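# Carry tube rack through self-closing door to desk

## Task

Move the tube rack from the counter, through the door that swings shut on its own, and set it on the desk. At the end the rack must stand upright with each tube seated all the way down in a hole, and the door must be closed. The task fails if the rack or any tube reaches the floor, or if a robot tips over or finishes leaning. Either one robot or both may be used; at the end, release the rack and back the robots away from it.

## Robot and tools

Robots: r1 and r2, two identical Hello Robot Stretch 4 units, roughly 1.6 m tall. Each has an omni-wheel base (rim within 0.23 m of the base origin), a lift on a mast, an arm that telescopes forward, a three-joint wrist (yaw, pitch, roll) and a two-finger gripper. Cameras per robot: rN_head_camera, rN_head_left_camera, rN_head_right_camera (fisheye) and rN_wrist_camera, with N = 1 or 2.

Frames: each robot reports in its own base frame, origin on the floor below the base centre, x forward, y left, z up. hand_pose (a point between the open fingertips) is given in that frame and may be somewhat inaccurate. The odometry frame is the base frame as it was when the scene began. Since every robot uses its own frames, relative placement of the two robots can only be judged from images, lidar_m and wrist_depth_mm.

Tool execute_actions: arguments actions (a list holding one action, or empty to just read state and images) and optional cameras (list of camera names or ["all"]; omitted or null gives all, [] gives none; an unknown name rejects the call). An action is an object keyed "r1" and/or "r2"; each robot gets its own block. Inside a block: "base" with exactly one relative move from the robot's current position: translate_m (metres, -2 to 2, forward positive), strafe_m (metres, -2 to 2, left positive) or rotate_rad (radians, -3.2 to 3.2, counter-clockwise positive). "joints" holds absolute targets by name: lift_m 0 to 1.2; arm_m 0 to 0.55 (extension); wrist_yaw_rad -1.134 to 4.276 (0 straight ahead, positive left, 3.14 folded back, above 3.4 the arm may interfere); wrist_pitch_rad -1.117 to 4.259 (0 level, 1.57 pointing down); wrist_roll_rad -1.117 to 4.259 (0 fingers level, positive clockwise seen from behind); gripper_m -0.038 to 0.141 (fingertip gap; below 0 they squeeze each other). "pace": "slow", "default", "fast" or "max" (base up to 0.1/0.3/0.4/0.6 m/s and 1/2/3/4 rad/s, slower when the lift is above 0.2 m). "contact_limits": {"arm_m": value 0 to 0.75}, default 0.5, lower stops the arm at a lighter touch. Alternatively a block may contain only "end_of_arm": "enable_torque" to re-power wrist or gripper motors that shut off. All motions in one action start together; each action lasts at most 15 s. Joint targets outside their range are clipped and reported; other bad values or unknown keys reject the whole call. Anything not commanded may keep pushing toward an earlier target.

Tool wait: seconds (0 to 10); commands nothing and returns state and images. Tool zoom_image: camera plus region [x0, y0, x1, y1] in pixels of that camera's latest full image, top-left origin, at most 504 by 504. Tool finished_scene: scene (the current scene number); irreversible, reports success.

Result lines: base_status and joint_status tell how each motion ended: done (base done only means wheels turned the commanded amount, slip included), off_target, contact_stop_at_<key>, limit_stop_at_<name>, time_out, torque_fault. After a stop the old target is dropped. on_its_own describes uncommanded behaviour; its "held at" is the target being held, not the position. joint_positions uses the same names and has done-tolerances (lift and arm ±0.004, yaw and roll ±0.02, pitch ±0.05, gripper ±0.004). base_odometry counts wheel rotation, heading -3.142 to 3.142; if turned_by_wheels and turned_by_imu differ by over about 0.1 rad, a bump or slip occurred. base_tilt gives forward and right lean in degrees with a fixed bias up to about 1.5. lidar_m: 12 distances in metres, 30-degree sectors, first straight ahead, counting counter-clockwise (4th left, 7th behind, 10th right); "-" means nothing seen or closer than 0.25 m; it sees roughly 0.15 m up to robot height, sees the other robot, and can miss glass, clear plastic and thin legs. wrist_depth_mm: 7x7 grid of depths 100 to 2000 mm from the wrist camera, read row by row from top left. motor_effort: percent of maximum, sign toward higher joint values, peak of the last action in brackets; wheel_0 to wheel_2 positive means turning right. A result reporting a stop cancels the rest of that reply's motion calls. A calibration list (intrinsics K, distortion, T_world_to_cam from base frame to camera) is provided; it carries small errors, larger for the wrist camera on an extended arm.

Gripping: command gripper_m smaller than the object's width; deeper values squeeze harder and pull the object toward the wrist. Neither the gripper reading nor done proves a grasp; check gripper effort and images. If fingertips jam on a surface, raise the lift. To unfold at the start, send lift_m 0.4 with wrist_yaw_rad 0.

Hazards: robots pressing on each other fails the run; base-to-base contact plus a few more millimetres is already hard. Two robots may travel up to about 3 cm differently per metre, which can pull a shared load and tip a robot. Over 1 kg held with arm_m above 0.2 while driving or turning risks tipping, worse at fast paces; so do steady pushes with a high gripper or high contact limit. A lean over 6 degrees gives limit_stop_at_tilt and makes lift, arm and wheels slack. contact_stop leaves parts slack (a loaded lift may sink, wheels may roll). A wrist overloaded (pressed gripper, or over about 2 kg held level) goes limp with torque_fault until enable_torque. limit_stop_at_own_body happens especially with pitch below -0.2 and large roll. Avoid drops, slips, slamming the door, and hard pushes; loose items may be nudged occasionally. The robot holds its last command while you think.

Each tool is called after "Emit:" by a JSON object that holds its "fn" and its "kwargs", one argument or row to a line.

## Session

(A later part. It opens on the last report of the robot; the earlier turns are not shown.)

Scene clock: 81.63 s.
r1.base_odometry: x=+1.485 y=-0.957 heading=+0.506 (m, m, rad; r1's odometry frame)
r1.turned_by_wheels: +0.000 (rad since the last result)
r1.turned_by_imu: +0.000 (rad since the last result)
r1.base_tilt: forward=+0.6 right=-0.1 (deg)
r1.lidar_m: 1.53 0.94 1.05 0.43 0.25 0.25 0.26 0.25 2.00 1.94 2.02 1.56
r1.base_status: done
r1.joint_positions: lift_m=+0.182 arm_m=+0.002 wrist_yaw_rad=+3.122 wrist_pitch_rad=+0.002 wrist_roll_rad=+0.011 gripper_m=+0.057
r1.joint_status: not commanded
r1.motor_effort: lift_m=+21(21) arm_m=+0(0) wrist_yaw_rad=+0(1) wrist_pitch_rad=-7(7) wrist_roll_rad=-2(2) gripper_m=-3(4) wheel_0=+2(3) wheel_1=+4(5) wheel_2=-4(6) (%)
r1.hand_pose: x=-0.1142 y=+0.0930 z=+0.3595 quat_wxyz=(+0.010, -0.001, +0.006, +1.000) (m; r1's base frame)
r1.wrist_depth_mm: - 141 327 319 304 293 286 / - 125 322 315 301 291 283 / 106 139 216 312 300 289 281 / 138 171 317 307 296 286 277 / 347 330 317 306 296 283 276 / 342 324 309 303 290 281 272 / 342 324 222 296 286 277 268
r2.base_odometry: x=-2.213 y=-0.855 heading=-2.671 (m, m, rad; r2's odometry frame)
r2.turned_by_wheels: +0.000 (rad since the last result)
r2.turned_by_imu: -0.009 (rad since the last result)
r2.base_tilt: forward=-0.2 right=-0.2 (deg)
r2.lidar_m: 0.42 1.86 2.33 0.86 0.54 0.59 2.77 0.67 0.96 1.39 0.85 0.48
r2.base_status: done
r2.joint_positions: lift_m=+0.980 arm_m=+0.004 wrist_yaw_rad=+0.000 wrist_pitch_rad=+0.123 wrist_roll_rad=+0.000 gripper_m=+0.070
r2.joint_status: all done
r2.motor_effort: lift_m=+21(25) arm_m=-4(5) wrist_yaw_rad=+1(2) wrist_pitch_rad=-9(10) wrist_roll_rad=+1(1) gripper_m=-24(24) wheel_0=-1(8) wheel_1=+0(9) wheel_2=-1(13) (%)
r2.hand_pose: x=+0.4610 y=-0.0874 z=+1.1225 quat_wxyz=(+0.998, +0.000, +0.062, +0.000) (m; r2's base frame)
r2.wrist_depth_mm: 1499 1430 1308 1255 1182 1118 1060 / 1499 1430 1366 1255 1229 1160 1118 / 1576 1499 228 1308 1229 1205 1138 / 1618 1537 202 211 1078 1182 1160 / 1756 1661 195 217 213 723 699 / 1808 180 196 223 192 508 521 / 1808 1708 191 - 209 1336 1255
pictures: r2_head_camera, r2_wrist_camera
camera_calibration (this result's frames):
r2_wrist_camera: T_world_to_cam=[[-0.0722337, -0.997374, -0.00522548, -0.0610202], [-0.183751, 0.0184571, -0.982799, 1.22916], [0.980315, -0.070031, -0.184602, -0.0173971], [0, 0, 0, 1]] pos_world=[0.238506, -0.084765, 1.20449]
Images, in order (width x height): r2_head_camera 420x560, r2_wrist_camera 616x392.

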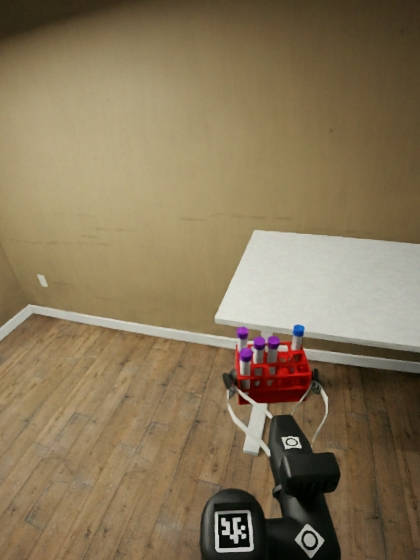

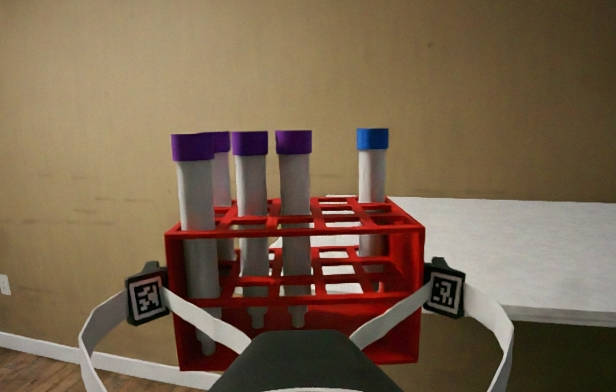

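Emit:
{"fn": "execute_actions", "kwargs": {
  "actions": [
    {"r1":{"base":{"strafe_m":-0.5},"pace":"max"},"r2":{"base":{"rotate_rad":-0.33},"joints":{"lift_m":0.89,"arm_m":0.5},"pace":"fast"}}
  ],
  "cameras": ["r2_head_camera","r2_wrist_camera"]
}}

Scene clock: 86.93 s.
r1.base_odometry: x=+1.727 y=-1.394 heading=+0.506 (m, m, rad; r1's odometry frame)
r1.turned_by_wheels: +0.000 (rad since the last result)
r1.turned_by_imu: +0.000 (rad since the last result)
r1.base_tilt: forward=+0.7 right=+0.1 (deg)
r1.lidar_m: 1.50 1.59 0.49 0.73 1.16 1.57 1.48 1.56 1.47 1.42 1.49 1.59
r1.base_status: done
r1.joint_positions: lift_m=+0.182 arm_m=+0.002 wrist_yaw_rad=+3.122 wrist_pitch_rad=+0.002 wrist_roll_rad=+0.011 gripper_m=+0.057
r1.joint_status: not commanded
r1.motor_effort: lift_m=+21(21) arm_m=+0(0) wrist_yaw_rad=-1(2) wrist_pitch_rad=-7(7) wrist_roll_rad=-2(1) gripper_m=-3(2) wheel_0=-1(15) wheel_1=+0(16) wheel_2=+0(2) (%)
r1.hand_pose: x=-0.1143 y=+0.0929 z=+0.3595 quat_wxyz=(+0.010, -0.001, +0.006, +1.000) (m; r1's base frame)
r1.wrist_depth_mm: - 142 - - - - 1576 / - 125 1618 - - - 1464 / 106 139 216 1618 - - 1430 / 138 170 1618 1661 - 1921 1430 / 1618 1618 1618 1661 - 1863 1366 / 1025 1025 1098 1366 1756 1661 1255 / 768 788 521 976 1025 1205 1229
r2.base_odometry: x=-2.213 y=-0.855 heading=-3.000 (m, m, rad; r2's odometry frame)
r2.turned_by_wheels: -0.330 (rad since the last result)
r2.turned_by_imu: -0.325 (rad since the last result)
r2.base_tilt: forward=-0.1 right=-0.3 (deg)
r2.lidar_m: 0.76 0.78 2.15 2.05 0.65 0.50 0.66 2.25 0.71 1.38 1.14 0.82
r2.base_status: done
r2.joint_positions: lift_m=+0.890 arm_m=+0.499 wrist_yaw_rad=+0.000 wrist_pitch_rad=+0.123 wrist_roll_rad=+0.000 gripper_m=+0.070
r2.joint_status: all done
r2.motor_effort: lift_m=+14(15) arm_m=+5(6) wrist_yaw_rad=-2(0) wrist_pitch_rad=-8(10) wrist_roll_rad=+0(1) gripper_m=-24(24) wheel_0=+2(5) wheel_1=+2(5) wheel_2=+1(6) (%)
r2.hand_pose: x=+0.9564 y=-0.0873 z=+1.0331 quat_wxyz=(+0.998, +0.000, +0.062, +0.000) (m; r2's base frame)
r2.wrist_depth_mm: 750 759 778 788 809 831 842 / 759 788 798 820 842 854 854 / 788 809 226 831 842 878 891 / 798 809 203 211 715 798 778 / 492 488 195 216 212 462 452 / 338 179 194 223 193 289 319 / 253 257 191 - 209 250 249
pictures: r2_head_camera, r2_wrist_camera
camera_calibration (this result's frames):
r2_wrist_camera: T_world_to_cam=[[-0.0720754, -0.997385, -0.00525267, -0.0257768], [-0.183683, 0.0184497, -0.982812, 1.23234], [0.980339, -0.0698718, -0.184533, -0.519669], [0, 0, 0, 1]] pos_world=[0.733955, -0.0847559, 1.11513]
Images, in order (width x height): r2_head_camera 420x560, r2_wrist_camera 616x392.

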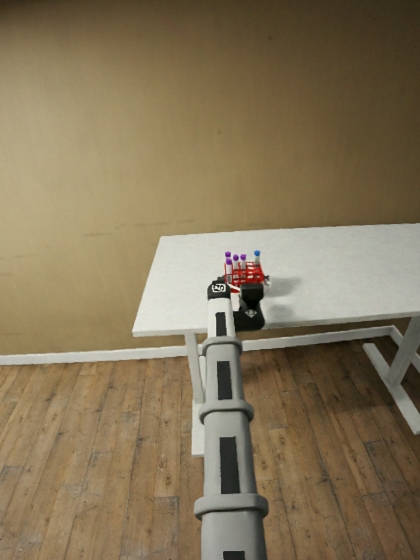

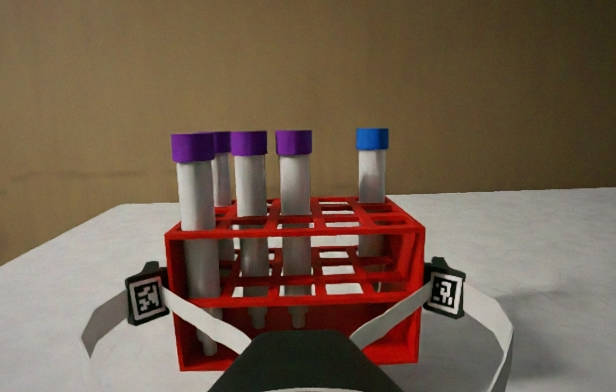

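Slope 2.74/mm; lower 0.038.

Emit:
{"fn": "execute_actions", "kwargs": {
  "actions": [
    {"r2":{"joints":{"lift_m":0.852},"pace":"slow"}}
  ],
  "cameras": []
}}

Emit:
{"fn": "execute_actions", "kwargs": {
  "actions": [
    {"r2":{"joints":{"gripper_m":0.141}}}
  ],
  "cameras": []
}}

Emit:
{"fn": "execute_actions", "kwargs": {
  "actions": [
    {"r2":{"joints":{"arm_m":0.15},"pace":"fast"}}
  ],
  "cameras": ["r1_head_left_camera","r2_wrist_camera"]
}}

Scene clock: 91.63 s.
r1.base_odometry: x=+1.727 y=-1.394 heading=+0.506 (m, m, rad; r1's odometry frame)
r1.turned_by_wheels: +0.000 (rad since the last result)
r1.turned_by_imu: +0.000 (rad since the last result)
r1.base_tilt: forward=+0.6 right=+0.1 (deg)
r1.lidar_m: 1.51 1.58 1.18 1.10 1.15 1.56 1.50 1.59 1.47 1.42 1.50 1.61
r1.base_status: not commanded
r1.joint_positions: lift_m=+0.182 arm_m=+0.002 wrist_yaw_rad=+3.122 wrist_pitch_rad=+0.002 wrist_roll_rad=+0.011 gripper_m=+0.057
r1.joint_status: not commanded
r1.motor_effort: lift_m=+21(21) arm_m=+0(0) wrist_yaw_rad=+0(1) wrist_pitch_rad=-7(7) wrist_roll_rad=-2(2) gripper_m=-4(3) wheel_0=-1(0) wheel_1=+0(0) wheel_2=+0(0) (%)
r1.hand_pose: x=-0.1143 y=+0.0929 z=+0.3595 quat_wxyz=(+0.010, -0.001, +0.006, +1.000) (m; r1's base frame)
r1.wrist_depth_mm: - 141 - - - - 1576 / - 125 1661 - - - 1499 / 106 139 216 1661 - - 1430 / 138 170 1618 1618 - - 1397 / 1661 1661 1618 1618 - 1863 1281 / 1042 1025 1098 1336 1808 1708 1308 / 778 788 530 960 1008 1205 1205
r2.base_odometry: x=-2.213 y=-0.855 heading=-3.000 (m, m, rad; r2's odometry frame)
r2.turned_by_wheels: +0.000 (rad since the last result)
r2.turned_by_imu: -0.001 (rad since the last result)
r2.base_tilt: forward=-0.1 right=-0.3 (deg)
r2.lidar_m: 0.76 0.78 2.15 2.12 0.66 0.51 0.49 0.53 0.70 1.38 1.13 0.80
r2.base_status: not commanded
r2.joint_positions: lift_m=+0.852 arm_m=+0.499 wrist_yaw_rad=+0.000 wrist_pitch_rad=+0.123 wrist_roll_rad=+0.000 gripper_m=+0.070
r2.joint_status: all done
r2.motor_effort: lift_m=+13(16) arm_m=+5(4) wrist_yaw_rad=-1(2) wrist_pitch_rad=-10(10) wrist_roll_rad=+0(1) gripper_m=-24(25) wheel_0=+2(2) wheel_1=+2(2) wheel_2=+1(1) (%)
r2.hand_pose: x=+0.9564 y=-0.0873 z=+0.9952 quat_wxyz=(+0.998, +0.000, +0.062, +0.000) (m; r2's base frame)
r2.wrist_depth_mm: 741 750 778 788 809 831 831 / 759 778 788 820 831 831 854 / 778 788 225 831 842 878 891 / 798 683 202 210 549 609 603 / 377 379 195 216 212 357 349 / 260 179 195 222 192 223 247 / 196 198 189 - 195 193 196
pictures: none
No camera images: the call's "cameras" was empty. Leave "cameras" out to get every camera's image.

Scene clock: 93.37 s.
r1.base_odometry: x=+1.727 y=-1.394 heading=+0.506 (m, m, rad; r1's odometry frame)
r1.turned_by_wheels: +0.000 (rad since the last result)
r1.turned_by_imu: +0.000 (rad since the last result)
r1.base_tilt: forward=+0.9 right=-0.1 (deg)
r1.lidar_m: 1.52 1.58 1.18 1.13 1.16 1.55 1.52 1.55 1.46 1.43 1.48 1.57
r1.base_status: not commanded
r1.joint_positions: lift_m=+0.182 arm_m=+0.002 wrist_yaw_rad=+3.122 wrist_pitch_rad=+0.002 wrist_roll_rad=+0.011 gripper_m=+0.057
r1.joint_status: not commanded
r1.motor_effort: lift_m=+21(21) arm_m=+0(0) wrist_yaw_rad=+0(1) wrist_pitch_rad=-7(7) wrist_roll_rad=-2(1) gripper_m=-4(3) wheel_0=+0(1) wheel_1=+0(0) wheel_2=+0(0) (%)
r1.hand_pose: x=-0.1143 y=+0.0929 z=+0.3595 quat_wxyz=(+0.010, -0.001, +0.006, +1.000) (m; r1's base frame)
r1.wrist_depth_mm: - 141 - - - - 1576 / - 124 1661 - - - 1464 / 106 139 215 1661 - - 1397 / 137 170 1618 1618 - - 1430 / 1661 1618 1618 1661 - 1863 1336 / 1025 1060 1098 1336 1756 1661 1281 / 778 788 525 960 1025 1205 1229
r2.base_odometry: x=-2.213 y=-0.855 heading=-3.000 (m, m, rad; r2's odometry frame)
r2.turned_by_wheels: +0.000 (rad since the last result)
r2.turned_by_imu: +0.000 (rad since the last result)
r2.base_tilt: forward=-0.2 right=-0.3 (deg)
r2.lidar_m: 0.76 0.79 2.17 2.08 0.66 0.52 0.49 0.54 0.71 1.38 1.12 0.81
r2.base_status: not commanded
r2.joint_positions: lift_m=+0.852 arm_m=+0.499 wrist_yaw_rad=+0.000 wrist_pitch_rad=+0.122 wrist_roll_rad=+0.000 gripper_m=+0.141
r2.joint_status: all done
r2.motor_effort: lift_m=+13(13) arm_m=+5(5) wrist_yaw_rad=-1(1) wrist_pitch_rad=-5(10) wrist_roll_rad=+1(1) gripper_m=+1(23) wheel_0=+2(2) wheel_1=+2(2) wheel_2=+1(0) (%)
r2.hand_pose: x=+0.9565 y=-0.0873 z=+0.9954 quat_wxyz=(+0.998, +0.000, +0.061, +0.000) (m; r2's base frame)
r2.wrist_depth_mm: 750 759 778 788 798 820 842 / 768 778 788 820 831 831 854 / 788 798 245 831 854 866 904 / 809 699 221 244 559 621 615 / 384 382 205 236 236 359 353 / 262 234 213 205 208 237 249 / 202 199 206 - 205 194 197
pictures: none
No camera images: the call's "cameras" was empty. Leave "cameras" out to get every camera's image.

Scene clock: 95.17 s.
r1.base_odometry: x=+1.727 y=-1.394 heading=+0.506 (m, m, rad; r1's odometry frame)
r1.turned_by_wheels: +0.000 (rad since the last result)
r1.turned_by_imu: +0.000 (rad since the last result)
r1.base_tilt: forward=+0.8 right=+0.0 (deg)
r1.lidar_m: 1.50 1.58 1.16 1.12 1.18 1.55 1.51 1.60 1.49 1.41 1.49 1.59
r1.base_status: not commanded
r1.joint_positions: lift_m=+0.182 arm_m=+0.002 wrist_yaw_rad=+3.122 wrist_pitch_rad=+0.002 wrist_roll_rad=+0.011 gripper_m=+0.057
r1.joint_status: not commanded
r1.motor_effort: lift_m=+21(21) arm_m=+0(0) wrist_yaw_rad=-1(1) wrist_pitch_rad=-7(7) wrist_roll_rad=-1(1) gripper_m=-4(3) wheel_0=-1(0) wheel_1=+0(0) wheel_2=+0(0) (%)
r1.hand_pose: x=-0.1143 y=+0.0929 z=+0.3595 quat_wxyz=(+0.010, -0.001, +0.006, +1.000) (m; r1's base frame)
r1.wrist_depth_mm: - 141 - - - - 1537 / - 124 1618 - - - 1430 / 106 139 216 1708 - - 1464 / 138 171 1618 1618 - 1983 1366 / 1661 1661 1576 1661 - 1863 1336 / 1060 1025 1098 1366 1708 1756 1281 / 768 798 525 960 1008 1229 1205
r2.base_odometry: x=-2.213 y=-0.855 heading=-3.000 (m, m, rad; r2's odometry frame)
r2.turned_by_wheels: +0.000 (rad since the last result)
r2.turned_by_imu: +0.000 (rad since the last result)
r2.base_tilt: forward=-0.1 right=-0.3 (deg)
r2.lidar_m: 0.76 0.79 2.17 2.04 0.63 0.53 0.49 0.50 0.70 1.38 1.12 0.80
r2.base_status: not commanded
r2.joint_positions: lift_m=+0.852 arm_m=+0.151 wrist_yaw_rad=+0.000 wrist_pitch_rad=+0.122 wrist_roll_rad=+0.000 gripper_m=+0.141
r2.joint_status: all done
r2.motor_effort: lift_m=+13(13) arm_m=-5(4) wrist_yaw_rad=+2(1) wrist_pitch_rad=-6(6) wrist_roll_rad=+1(0) gripper_m=+1(1) wheel_0=+2(2) wheel_1=+2(2) wheel_2=+1(1) (%)
r2.hand_pose: x=+0.6080 y=-0.0875 z=+0.9955 quat_wxyz=(+0.998, +0.000, +0.061, +0.000) (m; r2's base frame)
r2.wrist_depth_mm: 1042 1078 1078 1118 1138 1160 1182 / 1060 1078 1118 1138 1182 1182 1205 / 1098 1138 1138 1138 1205 1205 1229 / 1118 699 683 569 640 627 615 / 427 404 418 459 421 433 1336 / 1182 1205 866 1255 1308 1366 1397 / 1229 1255 842 - 1366 1397 1430
pictures: r1_head_left_camera, r2_wrist_camera
camera_calibration (this result's frames):
r2_wrist_camera: T_world_to_cam=[[-0.0725467, -0.997351, -0.00532846, -0.0508569], [-0.182648, 0.0185375, -0.983004, 1.13091], [0.980498, -0.0703404, -0.183509, -0.186237], [0, 0, 0, 1]] pos_world=[0.385474, -0.0847864, 1.07724]
Images, in order (width x height): r1_head_left_camera 420x672, r2_wrist_camera 616x392.

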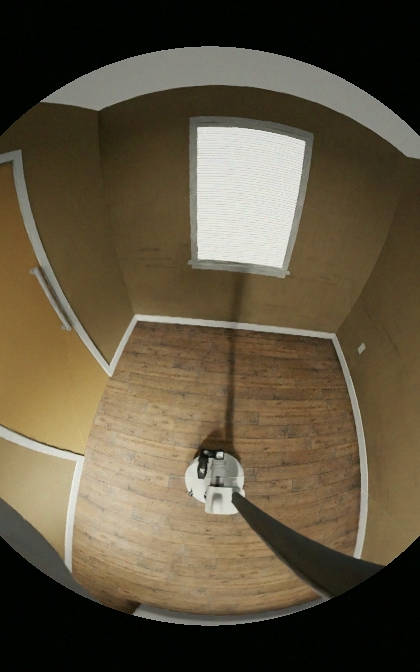

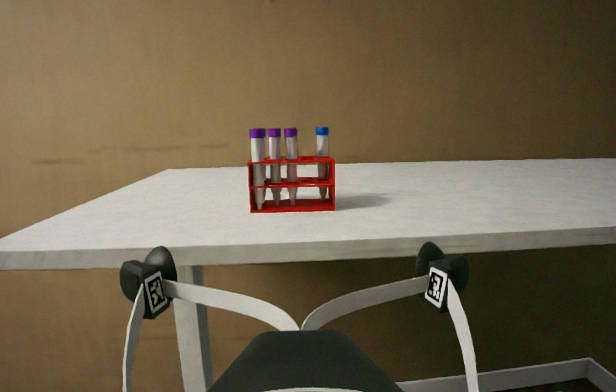

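Emit:
{"fn": "finished_scene", "kwargs": {
  "scene": 2
}}

The scene is finished: the task was done.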